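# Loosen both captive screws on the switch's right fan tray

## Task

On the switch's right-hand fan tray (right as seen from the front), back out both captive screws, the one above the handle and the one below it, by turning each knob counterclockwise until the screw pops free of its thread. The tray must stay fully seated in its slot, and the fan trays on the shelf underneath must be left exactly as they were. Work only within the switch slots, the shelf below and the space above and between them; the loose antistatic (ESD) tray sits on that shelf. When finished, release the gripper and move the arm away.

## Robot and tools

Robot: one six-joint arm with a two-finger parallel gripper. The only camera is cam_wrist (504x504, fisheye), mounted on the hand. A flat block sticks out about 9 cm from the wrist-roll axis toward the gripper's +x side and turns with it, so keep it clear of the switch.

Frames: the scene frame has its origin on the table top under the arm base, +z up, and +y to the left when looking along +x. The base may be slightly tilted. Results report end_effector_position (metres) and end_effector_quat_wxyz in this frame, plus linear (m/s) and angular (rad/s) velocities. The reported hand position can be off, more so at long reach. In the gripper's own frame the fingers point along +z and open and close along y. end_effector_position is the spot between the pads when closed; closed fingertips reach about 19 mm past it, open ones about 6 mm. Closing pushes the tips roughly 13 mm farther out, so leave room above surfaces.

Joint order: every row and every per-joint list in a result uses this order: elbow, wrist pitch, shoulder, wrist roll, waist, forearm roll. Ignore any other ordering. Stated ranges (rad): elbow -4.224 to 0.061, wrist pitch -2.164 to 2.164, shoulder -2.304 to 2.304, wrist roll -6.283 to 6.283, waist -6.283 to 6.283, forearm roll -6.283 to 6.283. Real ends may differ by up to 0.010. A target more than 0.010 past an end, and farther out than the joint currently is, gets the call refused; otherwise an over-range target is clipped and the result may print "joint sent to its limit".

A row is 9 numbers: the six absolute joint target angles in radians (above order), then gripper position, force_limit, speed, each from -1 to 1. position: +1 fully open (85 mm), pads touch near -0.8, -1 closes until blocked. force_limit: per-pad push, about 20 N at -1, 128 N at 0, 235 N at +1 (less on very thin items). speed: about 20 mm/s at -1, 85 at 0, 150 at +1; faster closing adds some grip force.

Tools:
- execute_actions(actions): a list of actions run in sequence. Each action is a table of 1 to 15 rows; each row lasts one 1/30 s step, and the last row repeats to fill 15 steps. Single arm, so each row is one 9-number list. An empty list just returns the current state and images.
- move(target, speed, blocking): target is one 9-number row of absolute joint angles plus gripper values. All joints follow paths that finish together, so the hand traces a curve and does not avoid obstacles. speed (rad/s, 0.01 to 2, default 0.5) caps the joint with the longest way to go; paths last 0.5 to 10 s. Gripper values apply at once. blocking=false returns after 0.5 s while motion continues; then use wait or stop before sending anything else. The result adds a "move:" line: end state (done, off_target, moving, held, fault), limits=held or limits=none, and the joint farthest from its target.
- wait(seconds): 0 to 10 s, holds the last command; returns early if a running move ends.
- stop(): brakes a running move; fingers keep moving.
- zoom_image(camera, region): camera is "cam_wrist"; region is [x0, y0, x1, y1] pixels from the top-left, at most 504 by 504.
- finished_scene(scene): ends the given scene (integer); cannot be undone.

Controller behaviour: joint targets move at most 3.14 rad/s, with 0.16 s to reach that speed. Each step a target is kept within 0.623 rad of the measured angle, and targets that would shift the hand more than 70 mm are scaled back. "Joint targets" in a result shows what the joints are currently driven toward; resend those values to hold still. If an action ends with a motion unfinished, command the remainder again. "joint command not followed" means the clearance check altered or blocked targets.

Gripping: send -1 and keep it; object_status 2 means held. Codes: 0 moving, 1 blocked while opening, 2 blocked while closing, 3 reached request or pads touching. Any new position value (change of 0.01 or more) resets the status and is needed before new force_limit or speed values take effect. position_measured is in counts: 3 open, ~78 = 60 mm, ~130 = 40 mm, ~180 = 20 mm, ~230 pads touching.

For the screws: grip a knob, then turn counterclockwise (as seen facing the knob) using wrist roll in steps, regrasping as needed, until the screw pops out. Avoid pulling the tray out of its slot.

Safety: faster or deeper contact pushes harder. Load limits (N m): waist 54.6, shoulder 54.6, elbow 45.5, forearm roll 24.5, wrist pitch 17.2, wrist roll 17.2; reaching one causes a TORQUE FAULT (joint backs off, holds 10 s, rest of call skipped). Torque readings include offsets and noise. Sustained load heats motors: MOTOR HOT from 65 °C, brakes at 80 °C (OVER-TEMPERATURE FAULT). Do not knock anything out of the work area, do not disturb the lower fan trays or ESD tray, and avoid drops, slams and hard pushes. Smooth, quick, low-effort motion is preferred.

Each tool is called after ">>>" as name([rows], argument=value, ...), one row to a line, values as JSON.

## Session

Scene 1 succeeded. Checking the new scene's starting state.

>>> execute_actions(actions=[])

Scene clock: 0.00 s.
end_effector_position=(+0.4758, +0.2110, +0.3700) position_measured=3 object_status=3 end_effector_quat_wxyz=(+0.068, +0.552, +0.805, -0.206) end_effector_velocity=(+0.000, +0.001, +0.000) end_effector_angular_velocity=(+0.001, -0.001, +0.001)
Joint names: [elbow, wrist pitch, shoulder, wrist roll, waist, forearm roll]
Joint positions: [-1.147 -1.099 -0.277  1.967  0.574 -0.324]
Joint velocities: [-0.     0.001  0.     0.     0.001  0.   ]
Joint torques (N m, as the arm reports them, + toward a larger angle): no reading
Joint targets: [-1.147 -1.099 -0.277 1.967 0.574 -0.324]
camera_calibration (this result's frames):
cam_wrist: T_world_to_cam=[[0.923077, 0.291856, -0.250499, -0.401966], [0.383498, -0.748038, 0.541635, -0.190532], [-0.0293033, -0.596036, -0.802423, 0.5837], [0, 0, 0, 1]] pos_world=[0.461219, 0.322697, 0.470881]

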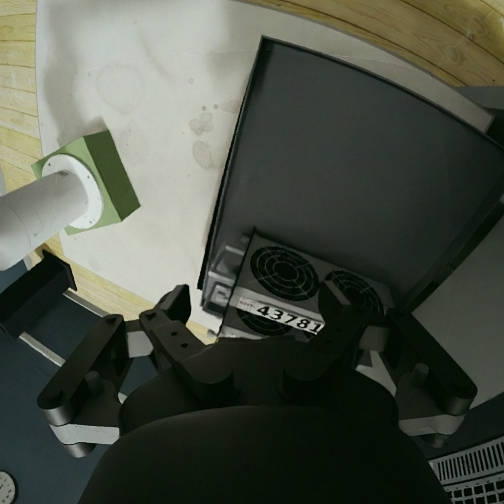

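>>> move(target=[-0.565, 1.125, 0.031, 3.428, -0.348, -0.390, -0.37, 0, 0.5], speed=1.0)

>>> zoom_image(camera="cam_wrist", region=[150, 130, 350, 330])

Scene clock: 6.20 s.
end_effector_position=(+0.6499, -0.0908, +0.5602) position_measured=176 object_status=3 end_effector_quat_wxyz=(-0.001, +0.707, -0.001, +0.707) end_effector_velocity=(-0.001, -0.002, +0.000) end_effector_angular_velocity=(+0.001, -0.001, -0.003)
Joint names: [elbow, wrist pitch, shoulder, wrist roll, waist, forearm roll]
Joint positions: [-0.565  1.125  0.031  3.428 -0.348 -0.39 ]
Joint velocities: [ 0.001  0.001  0.     0.001 -0.003 -0.   ]
Joint torques (N m, as the arm reports them, + toward a larger angle): [-25.96   1.47  16.27   0.15   0.17   2.66]
Joint targets: [-0.565 1.125 0.031 3.428 -0.348 -0.390]
move: done; limits=none; farthest joint: the waist, 0.000 radians from its target (0.922 radians at the start)
camera_calibration (this result's frames):
cam_wrist: T_world_to_cam=[[-0.0000293966, -0.999812, -0.0193989, -0.0737458], [-0.231551, 0.0188785, -0.97264, 0.731533], [0.972823, 0.00446325, -0.231508, -0.354995], [0, 0, 0, 1]] pos_world=[0.514732, -0.0859578, 0.627903]

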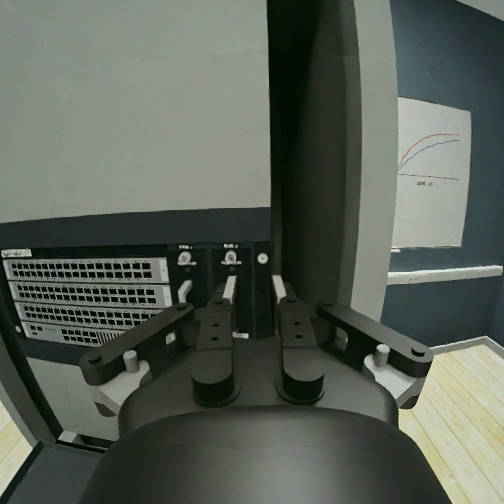

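Region (150, 130, 350, 330) of cam_wrist's 504x504 image, scaled by 2.520, with more detail than that image has.

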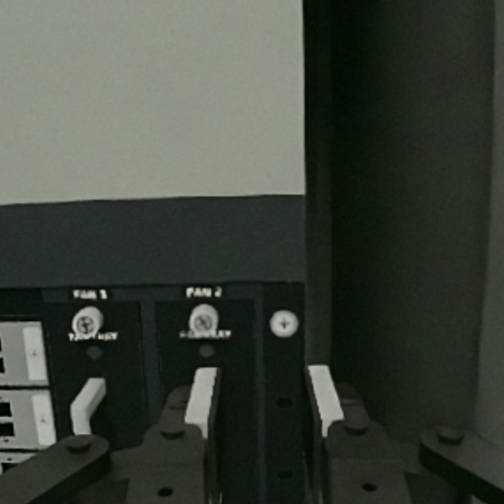

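>>> move(target=[-0.8007, 1.0803, -0.1837, 3.349, -0.2070, -0.2388, -0.37, 0, 0.5], speed=0.5)

>>> zoom_image(camera="cam_wrist", region=[190, 230, 330, 340])

Scene clock: 8.43 s.
end_effector_position=(+0.7499, -0.0628, +0.5484) position_measured=176 object_status=3 end_effector_quat_wxyz=(-0.001, +0.707, -0.001, +0.707) end_effector_velocity=(+0.001, +0.000, -0.000) end_effector_angular_velocity=(+0.001, -0.000, -0.000)
Joint names: [elbow, wrist pitch, shoulder, wrist roll, waist, forearm roll]
Joint positions: [-0.8    1.08  -0.183  3.349 -0.207 -0.239]
Joint velocities: [-0.002 -0.    -0.002  0.     0.001  0.002]
Joint torques (N m, as the arm reports them, + toward a larger angle): [-26.18   1.62  23.41   0.05   0.52   2.07]
Joint targets: [-0.801 1.080 -0.184 3.349 -0.207 -0.239]
move: done; limits=none; farthest joint: the waist, 0.000 radians from its target (0.141 radians at the start)
camera_calibration (this result's frames):
cam_wrist: T_world_to_cam=[[-0.000104259, -0.999824, -0.018762, -0.0462791], [-0.231264, 0.0182775, -0.972719, 0.742548], [0.972891, 0.00423755, -0.231225, -0.455344], [0, 0, 0, 1]] pos_world=[0.61472, -0.0579132, 0.616135]

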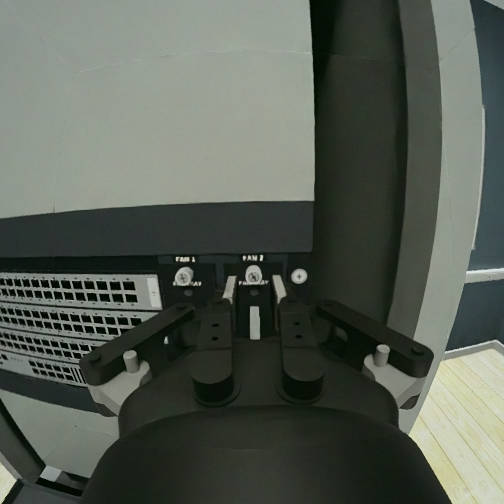

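Region (190, 230, 330, 340) of cam_wrist's 504x504 image, scaled by 3.600, with more detail than that image has; it fills the top 396 rows of this view, and the rest is white.

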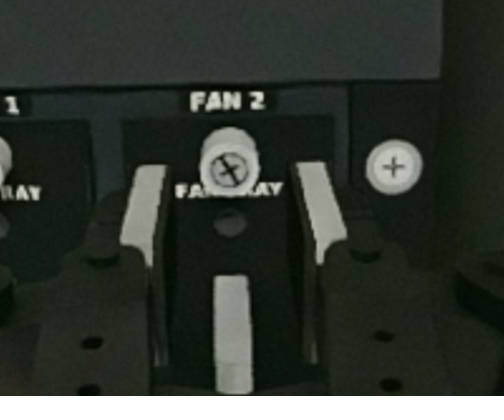

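>>> move(target=[-0.8704, 1.0604, -0.2346, 3.346, -0.1947, -0.2273, -0.37, 0, 0.5], speed=0.2)

>>> zoom_image(camera="cam_wrist", region=[190, 230, 330, 340])

>>> move(target=[-0.8704, 1.0604, -0.2346, 4.917, -0.1947, -0.2273, -0.37, 0, 0.5], speed=2.0)

>>> zoom_image(camera="cam_wrist", region=[190, 230, 330, 340])

Scene clock: 11.13 s.
end_effector_position=(+0.7750, -0.0622, +0.5484) position_measured=176 object_status=3 end_effector_quat_wxyz=(-0.001, +0.707, -0.001, +0.707) end_effector_velocity=(+0.001, -0.000, -0.000) end_effector_angular_velocity=(+0.000, -0.000, +0.000)
Joint names: [elbow, wrist pitch, shoulder, wrist roll, waist, forearm roll]
Joint positions: [-0.87   1.06  -0.234  3.346 -0.195 -0.227]
Joint velocities: [-0.002  0.    -0.002  0.     0.     0.   ]
Joint torques (N m, as the arm reports them, + toward a larger angle): [-26.55   1.88  25.52   0.28   1.57   2.57]
Joint targets: [-0.870 1.060 -0.235 3.346 -0.195 -0.227]
move: done; limits=none; farthest joint: the waist, 0.000 radians from its target (0.012 radians at the start)
camera_calibration (this result's frames):
cam_wrist: T_world_to_cam=[[-0.000104102, -0.999822, -0.0188848, -0.0456492], [-0.231241, 0.018397, -0.972723, 0.748329], [0.972896, 0.00426568, -0.231202, -0.47976], [0, 0, 0, 1]] pos_world=[0.639796, -0.0573616, 0.616133]

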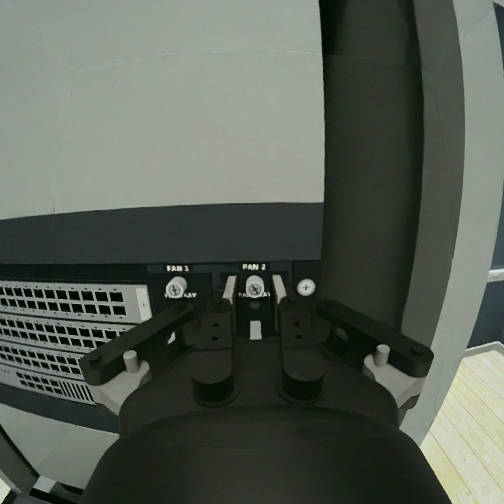

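Region (190, 230, 330, 340) of cam_wrist's 504x504 image, scaled by 3.600, with more detail than that image has; it fills the top 396 rows of this view, and the rest is white.

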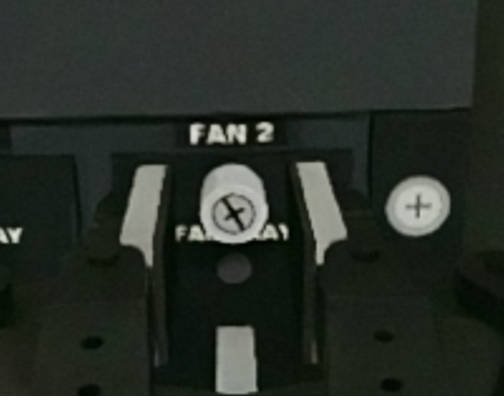

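Scene clock: 12.83 s.
end_effector_position=(+0.7751, -0.0622, +0.5484) position_measured=176 object_status=3 end_effector_quat_wxyz=(+0.500, -0.500, +0.500, -0.500) end_effector_velocity=(+0.000, +0.001, +0.000) end_effector_angular_velocity=(+0.002, -0.001, +0.001)
Joint names: [elbow, wrist pitch, shoulder, wrist roll, waist, forearm roll]
Joint positions: [-0.87   1.06  -0.235  4.917 -0.195 -0.227]
Joint velocities: [-0.     0.001  0.     0.002  0.    -0.001]
Joint torques (N m, as the arm reports them, + toward a larger angle): [-25.52   1.69  24.2    0.18   1.78   2.58]
Joint targets: [-0.870 1.060 -0.235 4.917 -0.195 -0.227]
move: done; limits=none; farthest joint: the waist, 0.000 radians from its target (0.000 radians at the start)
camera_calibration (this result's frames):
cam_wrist: T_world_to_cam=[[0.000189652, 0.0188511, -0.999822, 0.555498], [-0.231452, 0.972674, 0.0182953, 0.2644], [0.972846, 0.231407, 0.00454759, -0.594965], [0, 0, 0, 1]] pos_world=[0.6399, -0.129968, 0.553267]

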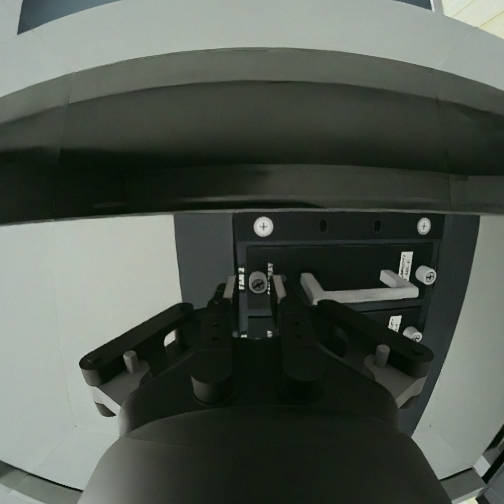

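Region (190, 230, 330, 340) of cam_wrist's 504x504 image, scaled by 3.600, with more detail than that image has; it fills the top 396 rows of this view, and the rest is white.

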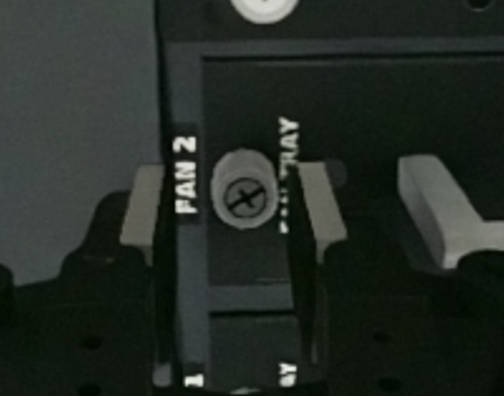

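>>> move(target=[-0.9032, 1.0569, -0.2640, 6.2, -0.1898, -0.2215, -0.37, 0, 0.5], speed=1.2)

>>> zoom_image(camera="cam_wrist", region=[190, 230, 330, 340])

Scene clock: 16.50 s.
end_effector_position=(+0.7870, -0.0626, +0.5457) position_measured=176 object_status=3 end_effector_quat_wxyz=(+0.700, -0.100, +0.700, -0.100) end_effector_velocity=(+0.000, +0.000, -0.000) end_effector_angular_velocity=(+0.001, +0.001, +0.001)
Joint names: [elbow, wrist pitch, shoulder, wrist roll, waist, forearm roll]
Joint positions: [-0.903  1.057 -0.264  6.2   -0.19  -0.222]
Joint velocities: [-0.    -0.001 -0.     0.001  0.    -0.001]
Joint torques (N m, as the arm reports them, + toward a larger angle): [-26.22   1.81  24.8    0.3    0.53   2.34]
Joint targets: [-0.903 1.057 -0.264 6.200 -0.190 -0.222]
move: done; limits=none; farthest joint: the waist, 0.000 radians from its target (0.005 radians at the start)
camera_calibration (this result's frames):
cam_wrist: T_world_to_cam=[[0.000664687, 0.964785, -0.263041, 0.209598], [-0.232124, 0.256005, 0.938392, -0.27884], [0.972686, 0.0604344, 0.22412, -0.736873], [0, 0, 0, 1]] pos_world=[0.651881, -0.0863005, 0.481942]

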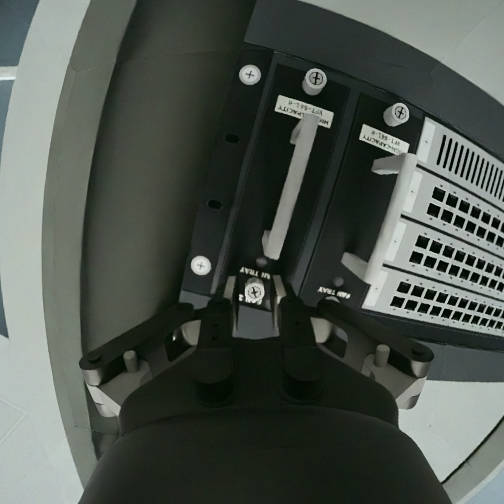

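Region (190, 230, 330, 340) of cam_wrist's 504x504 image, scaled by 3.600, with more detail than that image has; it fills the top 396 rows of this view, and the rest is white.

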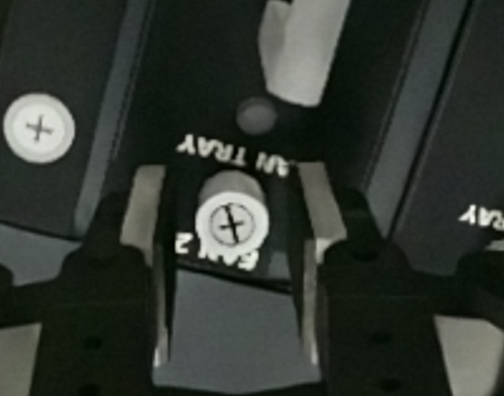

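>>> move(target=[-0.9145, 1.0537, -0.2721, 6.2, -0.1881, -0.2197, -0.37, 0, 0.5], speed=0.05)

>>> execute_actions([
  [[-0.9145, 1.0537, -0.2721, 6.2, -0.1881, -0.2197, -1, -0.5, -0.5]],
  [[-0.9145, 1.0537, -0.2721, 6.2, -0.1881, -0.2197, -1, -0.5, -0.5]],
])

>>> zoom_image(camera="cam_wrist", region=[190, 230, 330, 340])

Scene clock: 17.70 s.
end_effector_position=(+0.7909, -0.0626, +0.5457) position_measured=176 object_status=3 end_effector_quat_wxyz=(+0.700, -0.099, +0.700, -0.100) end_effector_velocity=(+0.000, -0.001, -0.000) end_effector_angular_velocity=(-0.000, +0.000, -0.001)
Joint names: [elbow, wrist pitch, shoulder, wrist roll, waist, forearm roll]
Joint positions: [-0.914  1.054 -0.272  6.2   -0.188 -0.22 ]
Joint velocities: [-0.002 -0.001 -0.001 -0.001 -0.     0.001]
Joint torques (N m, as the arm reports them, + toward a larger angle): [-25.61   1.84  25.63   0.11  -0.13   2.25]
Joint targets: [-0.915 1.054 -0.272 6.200 -0.188 -0.220]
move: done; limits=none; farthest joint: the waist, 0.000 radians from its target (0.002 radians at the start)
camera_calibration (this result's frames):
cam_wrist: T_world_to_cam=[[0.00090652, 0.96496, -0.262397, 0.209059], [-0.232246, 0.255426, 0.93852, -0.277911], [0.972657, 0.06009, 0.22434, -0.740782], [0, 0, 0, 1]] pos_world=[0.655793, -0.0862339, 0.481869]

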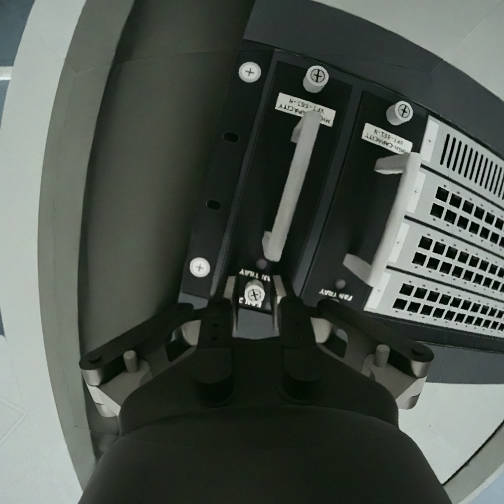

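Scene clock: 18.70 s.
end_effector_position=(+0.7908, -0.0627, +0.5455) position_measured=202 object_status=2 end_effector_quat_wxyz=(+0.700, -0.099, +0.700, -0.100) end_effector_velocity=(+0.000, -0.001, +0.000) end_effector_angular_velocity=(+0.000, -0.001, -0.001)
Joint names: [elbow, wrist pitch, shoulder, wrist roll, waist, forearm roll]
Joint positions: [-0.914  1.054 -0.272  6.2   -0.188 -0.22 ]
Joint velocities: [-0.     0.    -0.     0.    -0.001  0.   ]
Joint torques (N m, as the arm reports them, + toward a larger angle): [-35.76   1.22  21.95   0.17   1.57   2.77]
Joint targets: [-0.915 1.054 -0.272 6.200 -0.188 -0.220]
camera_calibration (this result's frames):
cam_wrist: T_world_to_cam=[[0.000935168, 0.964977, -0.262332, 0.209001], [-0.23204, 0.255382, 0.938583, -0.277973], [0.972706, 0.0599938, 0.224152, -0.740609], [0, 0, 0, 1]] pos_world=[0.655699, -0.0862603, 0.481737]

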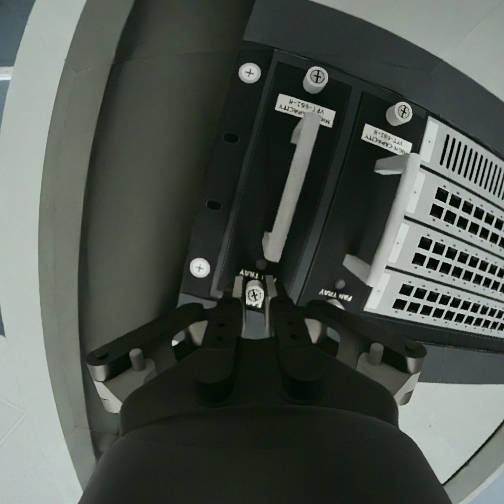

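Region (190, 230, 330, 340) of cam_wrist's 504x504 image, scaled by 3.600, with more detail than that image has; it fills the top 396 rows of this view, and the rest is white.

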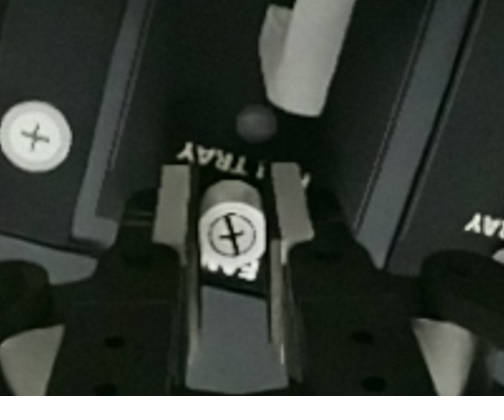

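>>> execute_actions([
  [[-0.91357, 1.05396, -0.27143, -6.2, -0.18824, -0.21985, -1, -0.5, -0.5]],
  [[-0.91309, 1.05410, -0.27108, -6.2, -0.18831, -0.21992, -1, -0.5, -0.5]],
  [[-0.91260, 1.05424, -0.27073, -6.2, -0.18838, -0.21999, -1, -0.5, -0.5]],
  [[-0.91215, 1.05436, -0.27041, -6.2, -0.18845, -0.22007, -1, -0.5, -0.5]],
  [[-0.91167, 1.05450, -0.27006, -6.2, -0.18852, -0.22014, -1, -0.5, -0.5]],
  [[-0.91119, 1.05464, -0.26971, -6.2, -0.18859, -0.22021, -1, -0.5, -0.5]],
  [[-0.91074, 1.05476, -0.26939, -6.2, -0.18866, -0.22029, -1, -0.5, -0.5]],
  [[-0.91026, 1.05490, -0.26904, -6.2, -0.18873, -0.22036, -1, -0.5, -0.5]],
  [[-0.90977, 1.05504, -0.26869, -6.2, -0.18880, -0.22043, -1, -0.5, -0.5]],
  [[-0.90955, 1.05510, -0.26853, -6.2, -0.18884, -0.22047, -1, -0.5, -0.5]],
])

>>> zoom_image(camera="cam_wrist", region=[190, 230, 330, 340])

Scene clock: 24.97 s.
end_effector_position=(+0.7892, -0.0627, +0.5456) position_measured=202 object_status=2 end_effector_quat_wxyz=(+0.706, -0.041, +0.706, -0.041) end_effector_velocity=(-0.000, -0.001, -0.000) end_effector_angular_velocity=(-0.002, +0.001, -0.001)
Joint names: [elbow, wrist pitch, shoulder, wrist roll, waist, forearm roll]
Joint positions: [-0.91   1.055 -0.269 -6.2   -0.189 -0.22 ]
Joint velocities: [ 0.    -0.001  0.    -0.002 -0.001  0.   ]
Joint torques (N m, as the arm reports them, + toward a larger angle): [-28.8    2.62  28.1    0.22  -1.25   2.34]
Joint targets: [-0.910 1.055 -0.269 -6.200 -0.189 -0.220]
camera_calibration (this result's frames):
cam_wrist: T_world_to_cam=[[0.000757768, 0.995091, -0.0989586, 0.121922], [-0.232093, 0.0964315, 0.967902, -0.30436], [0.972693, 0.0222342, 0.231027, -0.745214], [0, 0, 0, 1]] pos_world=[0.654132, -0.0754045, 0.47882]

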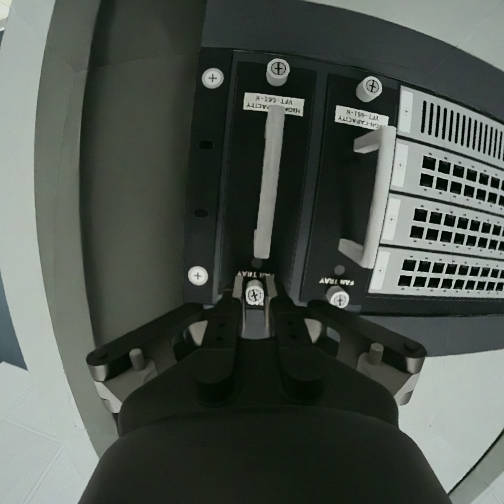

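Region (190, 230, 330, 340) of cam_wrist's 504x504 image, scaled by 3.600, with more detail than that image has; it fills the top 396 rows of this view, and the rest is white.

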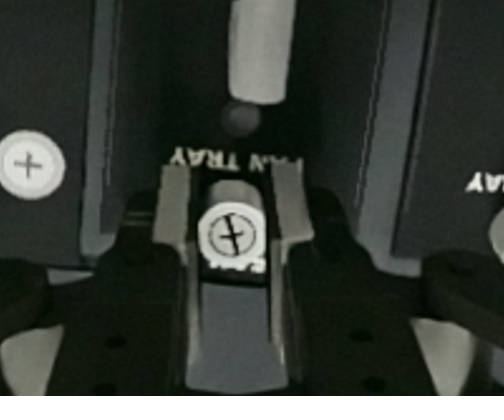

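>>> execute_actions([
  [[-0.90955, 1.05510, -0.26853, -6.2, -0.18884, -0.22047, -0.37, 0, 0.5]],
  [[-0.90955, 1.05510, -0.26853, 6.2, -0.18884, -0.22047, -0.37, 0, 0.5]],
  [[-0.90955, 1.05510, -0.26853, 6.2, -0.18884, -0.22047, -0.37, 0, 0.5]],
  [[-0.90955, 1.05510, -0.26853, 6.2, -0.18884, -0.22047, -0.37, 0, 0.5]],
  [[-0.90955, 1.05510, -0.26853, 6.2, -0.18884, -0.22047, -0.37, 0, 0.5]],
  [[-0.90955, 1.05510, -0.26853, 6.2, -0.18884, -0.22047, -0.37, 0, 0.5]],
  [[-0.90955, 1.05510, -0.26853, 6.2, -0.18884, -0.22047, -0.37, 0, 0.5]],
  [[-0.90955, 1.05510, -0.26853, 6.2, -0.18884, -0.22047, -0.37, 0, 0.5]],
  [[-0.90955, 1.05510, -0.26853, 6.2, -0.18884, -0.22047, -0.37, 0, 0.5]],
  [[-0.90955, 1.05510, -0.26853, 6.2, -0.18884, -0.22047, -0.37, 0, 0.5]],
  [[-0.90955, 1.05510, -0.26853, 6.2, -0.18884, -0.22047, -0.37, 0, 0.5]],
  [[-0.90955, 1.05510, -0.26853, 6.2, -0.18884, -0.22047, -1, -0.5, -0.5]],
  [[-0.90955, 1.05510, -0.26853, 6.2, -0.18884, -0.22047, -1, -0.5, -0.5]],
  [[-0.90918, 1.05520, -0.26826, -6.2, -0.18889, -0.22053, -1, -0.5, -0.5]],
  [[-0.90870, 1.05534, -0.26792, -6.2, -0.18896, -0.22060, -1, -0.5, -0.5]],
  [[-0.90822, 1.05548, -0.26757, -6.2, -0.18903, -0.22068, -1, -0.5, -0.5]],
  [[-0.90776, 1.05560, -0.26724, -6.2, -0.18910, -0.22075, -1, -0.5, -0.5]],
  [[-0.90728, 1.05574, -0.26690, -6.2, -0.18917, -0.22082, -1, -0.5, -0.5]],
  [[-0.90680, 1.05588, -0.26655, -6.2, -0.18924, -0.22090, -1, -0.5, -0.5]],
  [[-0.90635, 1.05600, -0.26622, -6.2, -0.18931, -0.22097, -1, -0.5, -0.5]],
  [[-0.90587, 1.05614, -0.26588, -6.2, -0.18938, -0.22104, -1, -0.5, -0.5]],
  [[-0.90539, 1.05628, -0.26553, -6.2, -0.18945, -0.22112, -1, -0.5, -0.5]],
  [[-0.90516, 1.05634, -0.26537, -6.2, -0.18949, -0.22115, -1, -0.5, -0.5]],
])

>>> zoom_image(camera="cam_wrist", region=[190, 230, 330, 340])

>>> execute_actions([
  [[-0.90516, 1.05634, -0.26537, -6.2, -0.18949, -0.22115, -0.37, 0, 0.5]],
])

>>> zoom_image(camera="cam_wrist", region=[190, 230, 330, 340])

Scene clock: 37.73 s.
end_effector_position=(+0.7877, -0.0626, +0.5458) position_measured=202 object_status=2 end_effector_quat_wxyz=(+0.706, -0.041, +0.706, -0.041) end_effector_velocity=(+0.000, +0.001, -0.001) end_effector_angular_velocity=(-0.001, +0.002, +0.001)
Joint names: [elbow, wrist pitch, shoulder, wrist roll, waist, forearm roll]
Joint positions: [-0.905  1.056 -0.265 -6.2   -0.189 -0.221]
Joint velocities: [ 0.    -0.001 -0.    -0.002  0.001 -0.   ]
Joint torques (N m, as the arm reports them, + toward a larger angle): [-28.21   1.58  25.05   0.12  -0.38   2.19]
Joint targets: [-0.905 1.056 -0.265 -6.200 -0.189 -0.221]
camera_calibration (this result's frames):
cam_wrist: T_world_to_cam=[[0.00060516, 0.995072, -0.0991572, 0.122117], [-0.232414, 0.0965819, 0.96781, -0.304563], [0.972617, 0.0224598, 0.231327, -0.743827], [0, 0, 0, 1]] pos_world=[0.652601, -0.0753933, 0.478935]

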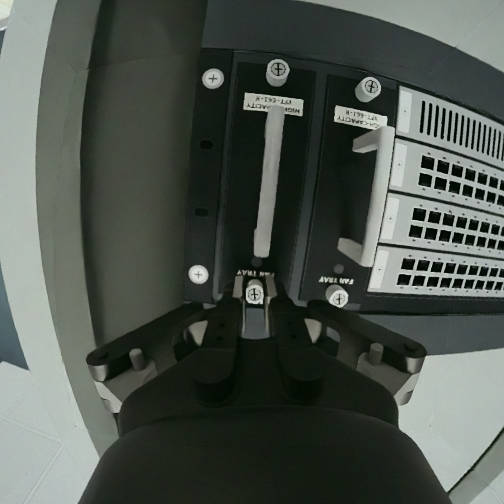

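Region (190, 230, 330, 340) of cam_wrist's 504x504 image, scaled by 3.600, with more detail than that image has; it fills the top 396 rows of this view, and the rest is white.

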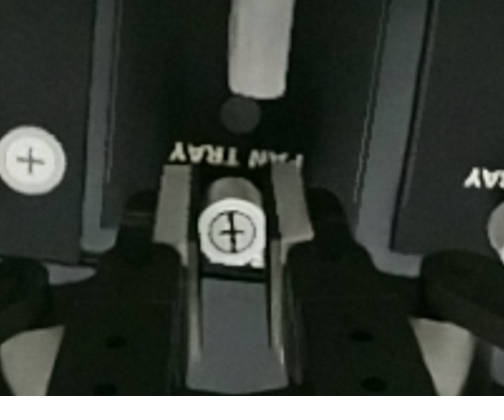

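Scene clock: 38.23 s.
end_effector_position=(+0.7877, -0.0626, +0.5457) position_measured=176 object_status=0 end_effector_quat_wxyz=(+0.706, -0.041, +0.706, -0.041) end_effector_velocity=(-0.000, +0.001, -0.000) end_effector_angular_velocity=(-0.001, +0.000, +0.002)
Joint names: [elbow, wrist pitch, shoulder, wrist roll, waist, forearm roll]
Joint positions: [-0.905  1.056 -0.265 -6.2   -0.189 -0.221]
Joint velocities: [ 0.     0.    -0.    -0.001  0.001 -0.001]
Joint torques (N m, as the arm reports them, + toward a larger angle): [-26.91   1.66  26.57   0.2    1.03   2.35]
Joint targets: [-0.905 1.056 -0.265 -6.200 -0.189 -0.221]
camera_calibration (this result's frames):
cam_wrist: T_world_to_cam=[[0.000596964, 0.995053, -0.0993446, 0.122218], [-0.232343, 0.096764, 0.967809, -0.304578], [0.972634, 0.0225043, 0.231251, -0.743791], [0, 0, 0, 1]] pos_world=[0.652597, -0.0754029, 0.478918]

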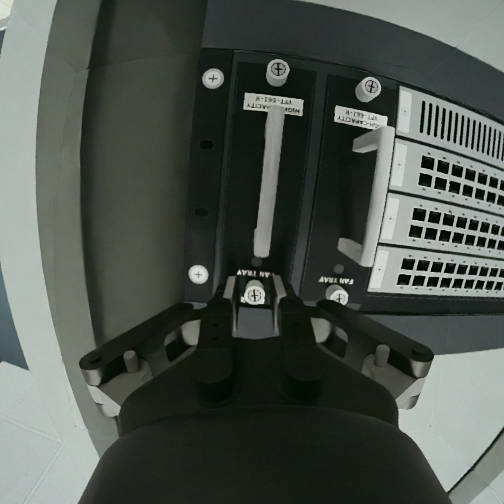

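Region (190, 230, 330, 340) of cam_wrist's 504x504 image, scaled by 3.600, with more detail than that image has; it fills the top 396 rows of this view, and the rest is white.

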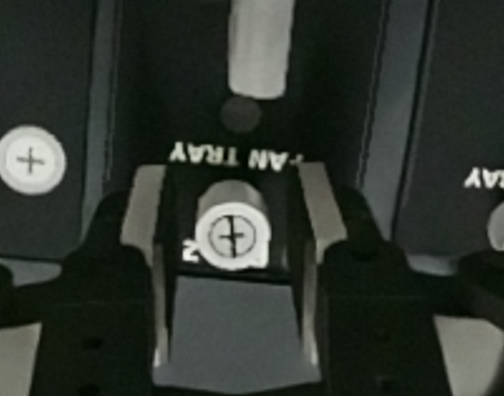

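>>> move(target=[-0.7636, 1.0958, -0.1618, -4.4, -0.2123, -0.2427, -0.37, 0, 0.5], speed=2.0)

>>> move(target=[-0.7582, 1.4107, -0.4813, 0.6, -0.1826, -0.1884, -0.37, 0, 0.5], speed=2.0)

>>> move(target=[-0.8697, 1.3552, -0.5371, 3.268, -0.1672, -0.1747, -0.37, 0, 0.5], speed=2.0)

>>> zoom_image(camera="cam_wrist", region=[190, 230, 330, 340])

>>> move(target=[-0.8697, 1.3552, -0.5371, 4.839, -0.1672, -0.1747, -0.37, 0, 0.5], speed=2.0)

>>> zoom_image(camera="cam_wrist", region=[190, 230, 330, 340])

Scene clock: 43.23 s.
end_effector_position=(+0.7370, -0.0625, +0.5457) position_measured=176 object_status=3 end_effector_quat_wxyz=(+0.473, +0.526, +0.472, +0.526) end_effector_velocity=(-0.000, -0.000, -0.000) end_effector_angular_velocity=(+0.003, +0.001, +0.000)
Joint names: [elbow, wrist pitch, shoulder, wrist roll, waist, forearm roll]
Joint positions: [-0.764  1.096 -0.162 -4.4   -0.212 -0.243]
Joint velocities: [ 0.    -0.001  0.     0.003 -0.    -0.001]
Joint torques (N m, as the arm reports them, + toward a larger angle): [-25.68   1.77  22.01   0.1   -0.6    1.44]
Joint targets: [-0.764 1.096 -0.162 -4.400 -0.212 -0.243]
move: done; limits=none; farthest joint: the waist, 0.000 radians from its target (0.023 radians at the start)
camera_calibration (this result's frames):
cam_wrist: T_world_to_cam=[[-0.000291001, -0.124043, 0.992277, -0.54287], [-0.231509, -0.965311, -0.12074, 0.210661], [0.972833, -0.229756, -0.0284363, -0.568719], [0, 0, 0, 1]] pos_world=[0.60188, 0.00534742, 0.547941]

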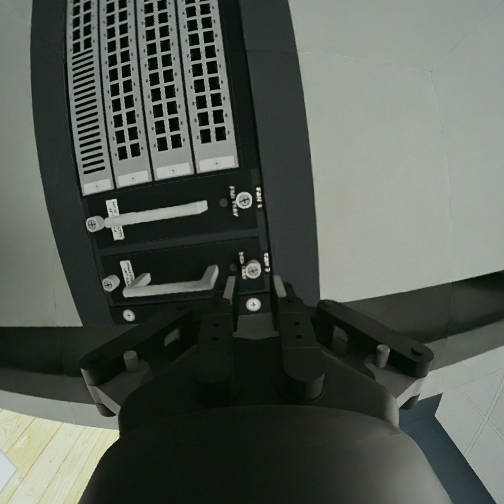

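Scene clock: 46.67 s.
end_effector_position=(+0.7371, -0.0623, +0.4028) position_measured=176 object_status=3 end_effector_quat_wxyz=(+0.687, +0.168, +0.687, +0.168) end_effector_velocity=(+0.000, +0.000, -0.001) end_effector_angular_velocity=(+0.002, +0.001, +0.000)
Joint names: [elbow, wrist pitch, shoulder, wrist roll, waist, forearm roll]
Joint positions: [-0.758  1.411 -0.481  0.6   -0.183 -0.188]
Joint velocities: [-0.    -0.001 -0.     0.002  0.001  0.   ]
Joint torques (N m, as the arm reports them, + toward a larger angle): [-19.15   1.75  26.61   0.12  -0.64   1.17]
Joint targets: [-0.758 1.411 -0.481 0.600 -0.183 -0.188]
move: done; limits=none; farthest joint: the waist, 0.000 radians from its target (0.030 radians at the start)
camera_calibration (this result's frames):
cam_wrist: T_world_to_cam=[[-0.000255266, 0.878654, 0.477458, -0.131257], [-0.231733, -0.464514, 0.854709, -0.167853], [0.972779, -0.110425, 0.203732, -0.658803], [0, 0, 0, 1]] pos_world=[0.601939, -0.035389, 0.340354]

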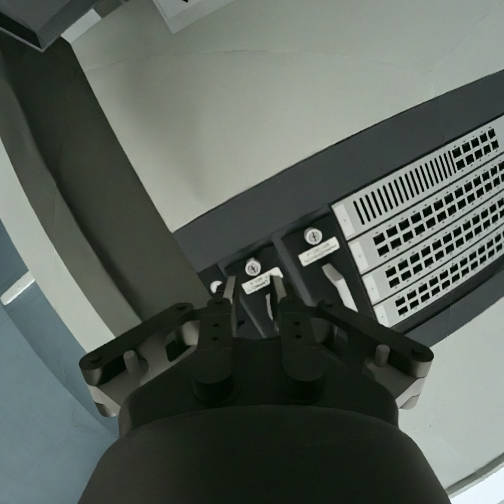

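Scene clock: 48.93 s.
end_effector_position=(+0.7771, -0.0623, +0.4028) position_measured=176 object_status=3 end_effector_quat_wxyz=(-0.000, +0.707, -0.000, +0.707) end_effector_velocity=(+0.000, +0.000, -0.000) end_effector_angular_velocity=(+0.002, +0.000, +0.000)
Joint names: [elbow, wrist pitch, shoulder, wrist roll, waist, forearm roll]
Joint positions: [-0.87   1.355 -0.537  3.268 -0.167 -0.175]
Joint velocities: [-0.    -0.001  0.     0.002  0.    -0.   ]
Joint torques (N m, as the arm reports them, + toward a larger angle): [-20.66   1.85  30.1    0.18  -1.49   1.55]
Joint targets: [-0.870 1.355 -0.537 3.268 -0.167 -0.175]
move: done; limits=none; farthest joint: the waist, 0.000 radians from its target (0.015 radians at the start)
camera_calibration (this result's frames):
cam_wrist: T_world_to_cam=[[-0.0000575456, -0.999827, -0.0185852, -0.0485911], [-0.231112, 0.0180953, -0.972759, 0.607028], [0.972927, 0.00423927, -0.231073, -0.515559], [0, 0, 0, 1]] pos_world=[0.64189, -0.0573814, 0.470457]

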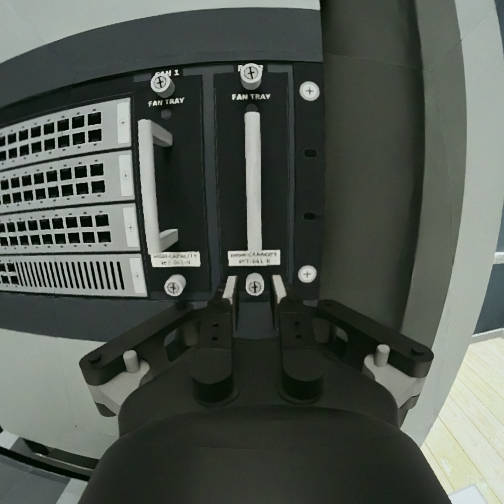

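Region (190, 230, 330, 340) of cam_wrist's 504x504 image, scaled by 3.600, with more detail than that image has; it fills the top 396 rows of this view, and the rest is white.

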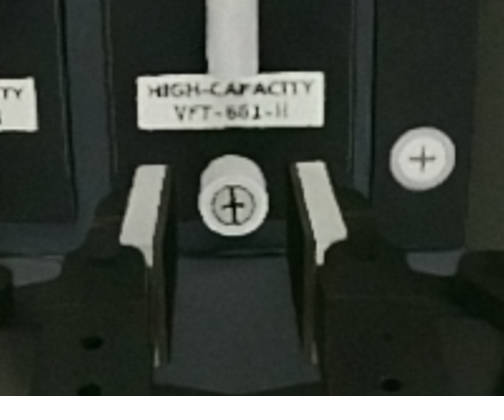

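Scene clock: 50.63 s.
end_effector_position=(+0.7771, -0.0623, +0.4028) position_measured=176 object_status=3 end_effector_quat_wxyz=(+0.500, -0.500, +0.500, -0.500) end_effector_velocity=(+0.000, +0.001, -0.000) end_effector_angular_velocity=(+0.002, +0.001, +0.001)
Joint names: [elbow, wrist pitch, shoulder, wrist roll, waist, forearm roll]
Joint positions: [-0.87   1.355 -0.537  4.839 -0.167 -0.175]
Joint velocities: [ 0.    -0.     0.     0.002  0.001 -0.001]
Joint torques (N m, as the arm reports them, + toward a larger angle): [-19.77   1.72  29.81   0.02  -0.49   1.08]
Joint targets: [-0.870 1.355 -0.537 4.839 -0.167 -0.175]
move: done; limits=none; farthest joint: the waist, 0.000 radians from its target (0.000 radians at the start)
camera_calibration (this result's frames):
cam_wrist: T_world_to_cam=[[0.000322323, 0.0187842, -0.999824, 0.409768], [-0.231489, 0.972667, 0.0181994, 0.267639], [0.972837, 0.231443, 0.00466186, -0.596296], [0, 0, 0, 1]] pos_world=[0.641923, -0.130012, 0.407605]

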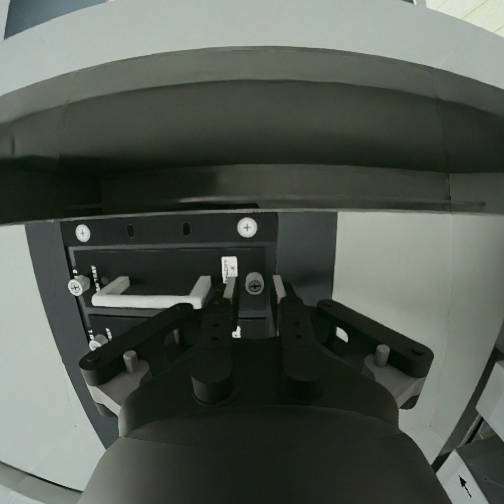

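Region (190, 230, 330, 340) of cam_wrist's 504x504 image, scaled by 3.600, with more detail than that image has; it fills the top 396 rows of this view, and the rest is white.

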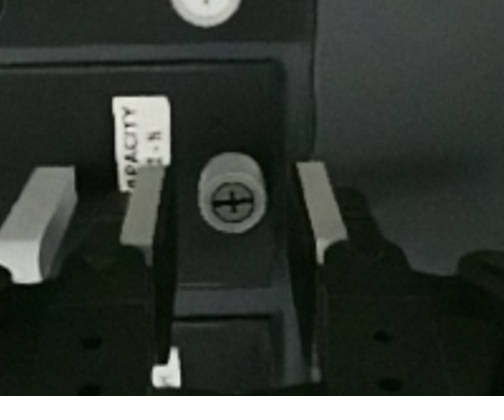

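>>> execute_actions(actions=[])

Scene clock: 51.47 s.
end_effector_position=(+0.7771, -0.0623, +0.4028) position_measured=176 object_status=3 end_effector_quat_wxyz=(+0.501, -0.499, +0.500, -0.500) end_effector_velocity=(+0.000, -0.000, +0.000) end_effector_angular_velocity=(+0.001, -0.000, -0.000)
Joint names: [elbow, wrist pitch, shoulder, wrist roll, waist, forearm roll]
Joint positions: [-0.87   1.355 -0.537  4.839 -0.167 -0.175]
Joint velocities: [-0.     0.    -0.     0.001 -0.001 -0.   ]
Joint torques (N m, as the arm reports them, + toward a larger angle): [-20.68   1.76  30.21   0.21  -0.45   1.97]
Joint targets: [-0.870 1.355 -0.537 4.839 -0.167 -0.175]
camera_calibration (this result's frames):
cam_wrist: T_world_to_cam=[[0.000321566, 0.0190271, -0.999819, 0.409781], [-0.231489, 0.972663, 0.0184359, 0.267543], [0.972837, 0.231441, 0.00471735, -0.596318], [0, 0, 0, 1]] pos_world=[0.641923, -0.130014, 0.407588]

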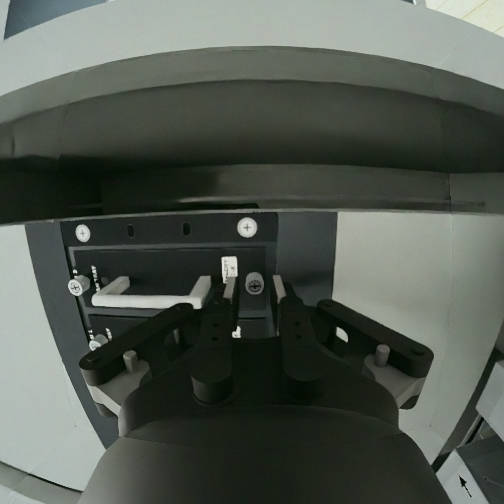

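>>> move(target=[-0.9061, 1.3374, -0.5553, 6.2, -0.1634, -0.1709, -0.37, 0, 0.5], speed=1.2)

>>> zoom_image(camera="cam_wrist", region=[190, 230, 330, 340])

Scene clock: 53.70 s.
end_effector_position=(+0.7898, -0.0627, +0.4030) position_measured=176 object_status=3 end_effector_quat_wxyz=(+0.703, -0.074, +0.703, -0.074) end_effector_velocity=(+0.000, +0.000, +0.000) end_effector_angular_velocity=(+0.002, -0.001, +0.000)
Joint names: [elbow, wrist pitch, shoulder, wrist roll, waist, forearm roll]
Joint positions: [-0.906  1.337 -0.555  6.2   -0.163 -0.171]
Joint velocities: [-0.     0.001 -0.     0.002  0.     0.   ]
Joint torques (N m, as the arm reports them, + toward a larger angle): [-20.26   1.77  29.28   0.09   0.82   2.02]
Joint targets: [-0.906 1.337 -0.555 6.200 -0.163 -0.171]
move: done; limits=none; farthest joint: the waist, 0.000 radians from its target (0.004 radians at the start)
camera_calibration (this result's frames):
cam_wrist: T_world_to_cam=[[0.000660354, 0.981481, -0.191557, 0.144364], [-0.232142, 0.186474, 0.95464, -0.155159], [0.972682, 0.043838, 0.227966, -0.710152], [0, 0, 0, 1]] pos_world=[0.654637, -0.0816256, 0.337666]

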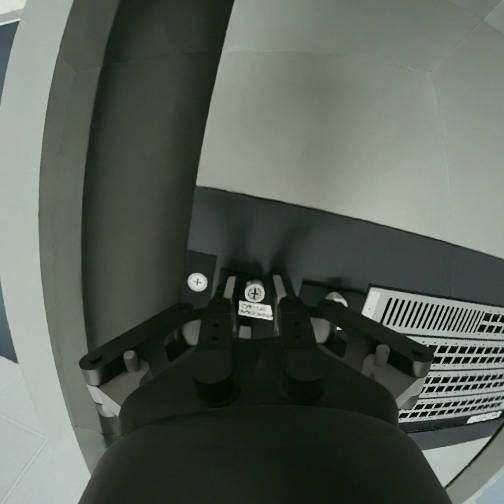

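Region (190, 230, 330, 340) of cam_wrist's 504x504 image, scaled by 3.600, with more detail than that image has; it fills the top 396 rows of this view, and the rest is white.

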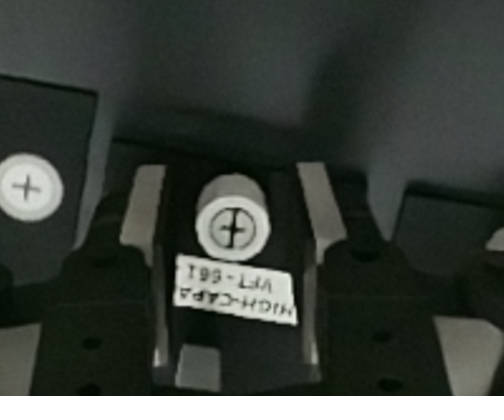

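>>> execute_actions([
  [[-0.9061, 1.3374, -0.5553, 6.2, -0.1634, -0.1709, -1, -0.5, -0.5]],
  [[-0.9061, 1.3374, -0.5553, 6.2, -0.1634, -0.1709, -1, -0.5, -0.5]],
])

>>> zoom_image(camera="cam_wrist", region=[190, 230, 330, 340])

Scene clock: 55.67 s.
end_effector_position=(+0.7897, -0.0627, +0.4030) position_measured=202 object_status=2 end_effector_quat_wxyz=(+0.703, -0.074, +0.703, -0.074) end_effector_velocity=(+0.000, +0.000, +0.000) end_effector_angular_velocity=(+0.001, -0.000, +0.000)
Joint names: [elbow, wrist pitch, shoulder, wrist roll, waist, forearm roll]
Joint positions: [-0.906  1.338 -0.555  6.2   -0.163 -0.171]
Joint velocities: [-0.001 -0.001  0.     0.001  0.     0.   ]
Joint torques (N m, as the arm reports them, + toward a larger angle): [-23.27   1.26  29.59   0.11  -2.01   2.53]
Joint targets: [-0.906 1.337 -0.555 6.200 -0.163 -0.171]
camera_calibration (this result's frames):
cam_wrist: T_world_to_cam=[[0.000571166, 0.981522, -0.191347, 0.144301], [-0.232191, 0.186247, 0.954672, -0.155153], [0.97267, 0.0438838, 0.228007, -0.71012], [0, 0, 0, 1]] pos_world=[0.654605, -0.081575, 0.337645]

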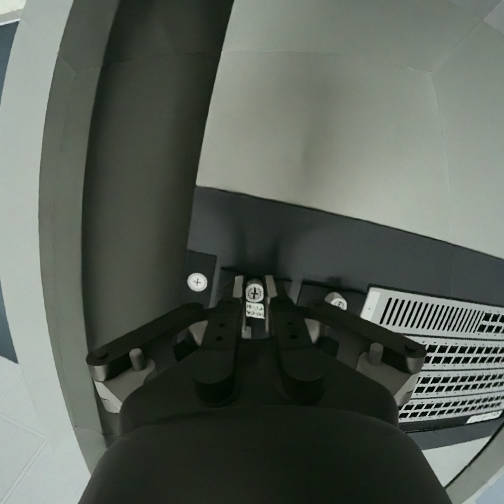

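Region (190, 230, 330, 340) of cam_wrist's 504x504 image, scaled by 3.600, with more detail than that image has; it fills the top 396 rows of this view, and the rest is white.

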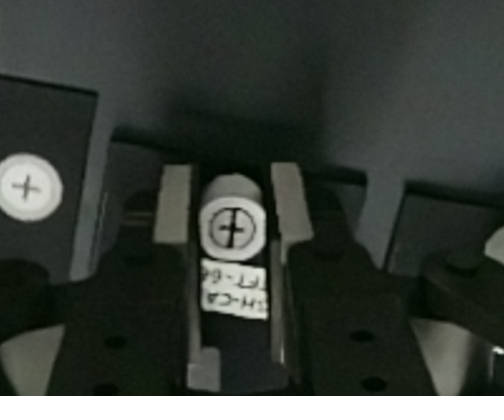

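>>> execute_actions([
  [[-0.90544, 1.33773, -0.55497, -6.2, -0.16348, -0.17098, -1, -0.5, -0.5]],
  [[-0.90497, 1.33796, -0.55474, -6.2, -0.16354, -0.17104, -1, -0.5, -0.5]],
  [[-0.90450, 1.33819, -0.55451, -6.2, -0.16360, -0.17109, -1, -0.5, -0.5]],
  [[-0.90403, 1.33843, -0.55427, -6.2, -0.16366, -0.17115, -1, -0.5, -0.5]],
  [[-0.90355, 1.33866, -0.55404, -6.2, -0.16372, -0.17121, -1, -0.5, -0.5]],
  [[-0.90308, 1.33889, -0.55381, -6.2, -0.16377, -0.17126, -1, -0.5, -0.5]],
  [[-0.90261, 1.33913, -0.55357, -6.2, -0.16383, -0.17132, -1, -0.5, -0.5]],
  [[-0.90214, 1.33936, -0.55334, -6.2, -0.16389, -0.17138, -1, -0.5, -0.5]],
  [[-0.90167, 1.33959, -0.55311, -6.2, -0.16395, -0.17143, -1, -0.5, -0.5]],
  [[-0.90143, 1.33971, -0.55299, -6.2, -0.16398, -0.17146, -1, -0.5, -0.5]],
])

>>> zoom_image(camera="cam_wrist", region=[190, 230, 330, 340])

Scene clock: 61.60 s.
end_effector_position=(+0.7882, -0.0626, +0.4031) position_measured=202 object_status=2 end_effector_quat_wxyz=(+0.707, -0.015, +0.707, -0.015) end_effector_velocity=(-0.000, -0.001, -0.000) end_effector_angular_velocity=(-0.001, +0.001, -0.001)
Joint names: [elbow, wrist pitch, shoulder, wrist roll, waist, forearm roll]
Joint positions: [-0.902  1.34  -0.553 -6.2   -0.164 -0.172]
Joint velocities: [ 0.    -0.    -0.    -0.001 -0.001  0.   ]
Joint torques (N m, as the arm reports them, + toward a larger angle): [-19.32   2.55  29.96   0.05  -0.25   1.95]
Joint targets: [-0.901 1.340 -0.553 -6.200 -0.164 -0.171]
camera_calibration (this result's frames):
cam_wrist: T_world_to_cam=[[0.000329744, 0.999666, -0.0258269, 0.078918], [-0.232635, 0.025195, 0.972238, -0.172487], [0.972564, 0.00568766, 0.232566, -0.712829], [0, 0, 0, 1]] pos_world=[0.653119, -0.0704915, 0.335516]

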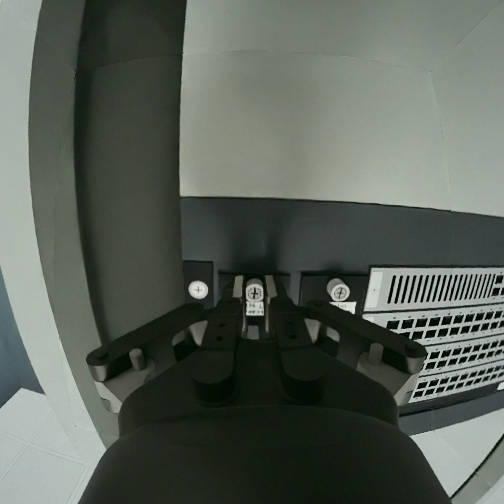

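Region (190, 230, 330, 340) of cam_wrist's 504x504 image, scaled by 3.600, with more detail than that image has; it fills the top 396 rows of this view, and the rest is white.

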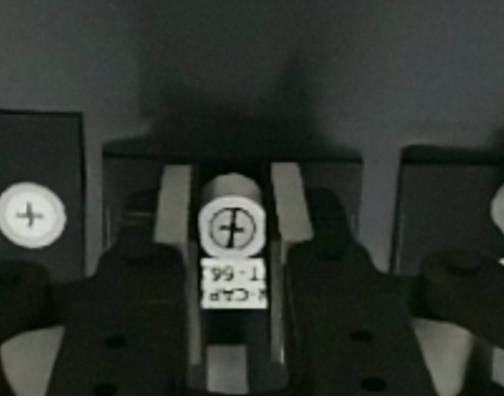

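>>> execute_actions([
  [[-0.90143, 1.33971, -0.55299, -6.2, -0.16398, -0.17146, -0.37, 0, 0.5]],
  [[-0.90143, 1.33971, -0.55299, 6.2, -0.16398, -0.17146, -0.37, 0, 0.5]],
  [[-0.90143, 1.33971, -0.55299, 6.2, -0.16398, -0.17146, -0.37, 0, 0.5]],
  [[-0.90143, 1.33971, -0.55299, 6.2, -0.16398, -0.17146, -0.37, 0, 0.5]],
  [[-0.90143, 1.33971, -0.55299, 6.2, -0.16398, -0.17146, -0.37, 0, 0.5]],
  [[-0.90143, 1.33971, -0.55299, 6.2, -0.16398, -0.17146, -0.37, 0, 0.5]],
  [[-0.90143, 1.33971, -0.55299, 6.2, -0.16398, -0.17146, -0.37, 0, 0.5]],
  [[-0.90143, 1.33971, -0.55299, 6.2, -0.16398, -0.17146, -0.37, 0, 0.5]],
  [[-0.90143, 1.33971, -0.55299, 6.2, -0.16398, -0.17146, -0.37, 0, 0.5]],
  [[-0.90143, 1.33971, -0.55299, 6.2, -0.16398, -0.17146, -0.37, 0, 0.5]],
  [[-0.90143, 1.33971, -0.55299, 6.2, -0.16398, -0.17146, -0.37, 0, 0.5]],
  [[-0.90143, 1.33971, -0.55299, 6.2, -0.16398, -0.17146, -1, -0.5, -0.5]],
  [[-0.90143, 1.33971, -0.55299, 6.2, -0.16398, -0.17146, -1, -0.5, -0.5]],
])

>>> zoom_image(camera="cam_wrist", region=[190, 230, 330, 340])

Scene clock: 68.77 s.
end_effector_position=(+0.7881, -0.0627, +0.4029) position_measured=202 object_status=2 end_effector_quat_wxyz=(+0.703, -0.074, +0.703, -0.074) end_effector_velocity=(-0.000, -0.001, +0.000) end_effector_angular_velocity=(-0.000, -0.001, -0.001)
Joint names: [elbow, wrist pitch, shoulder, wrist roll, waist, forearm roll]
Joint positions: [-0.901  1.34  -0.553  6.2   -0.164 -0.171]
Joint velocities: [-0.     0.     0.    -0.    -0.001  0.   ]
Joint torques (N m, as the arm reports them, + toward a larger angle): [-23.97   1.35  26.47   0.2    0.83   2.65]
Joint targets: [-0.901 1.340 -0.553 6.200 -0.164 -0.171]
camera_calibration (this result's frames):
cam_wrist: T_world_to_cam=[[0.000542763, 0.98156, -0.191153, 0.144263], [-0.232085, 0.186058, 0.954735, -0.155596], [0.972695, 0.0438456, 0.227906, -0.708507], [0, 0, 0, 1]] pos_world=[0.652971, -0.0815885, 0.337603]

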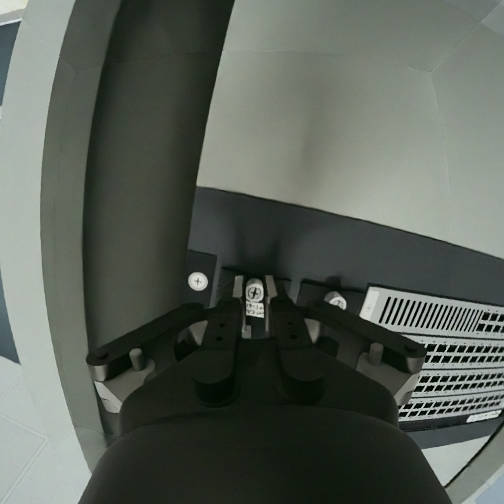

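Region (190, 230, 330, 340) of cam_wrist's 504x504 image, scaled by 3.600, with more detail than that image has; it fills the top 396 rows of this view, and the rest is white.

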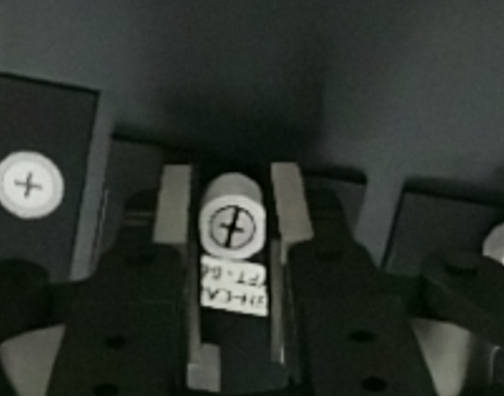

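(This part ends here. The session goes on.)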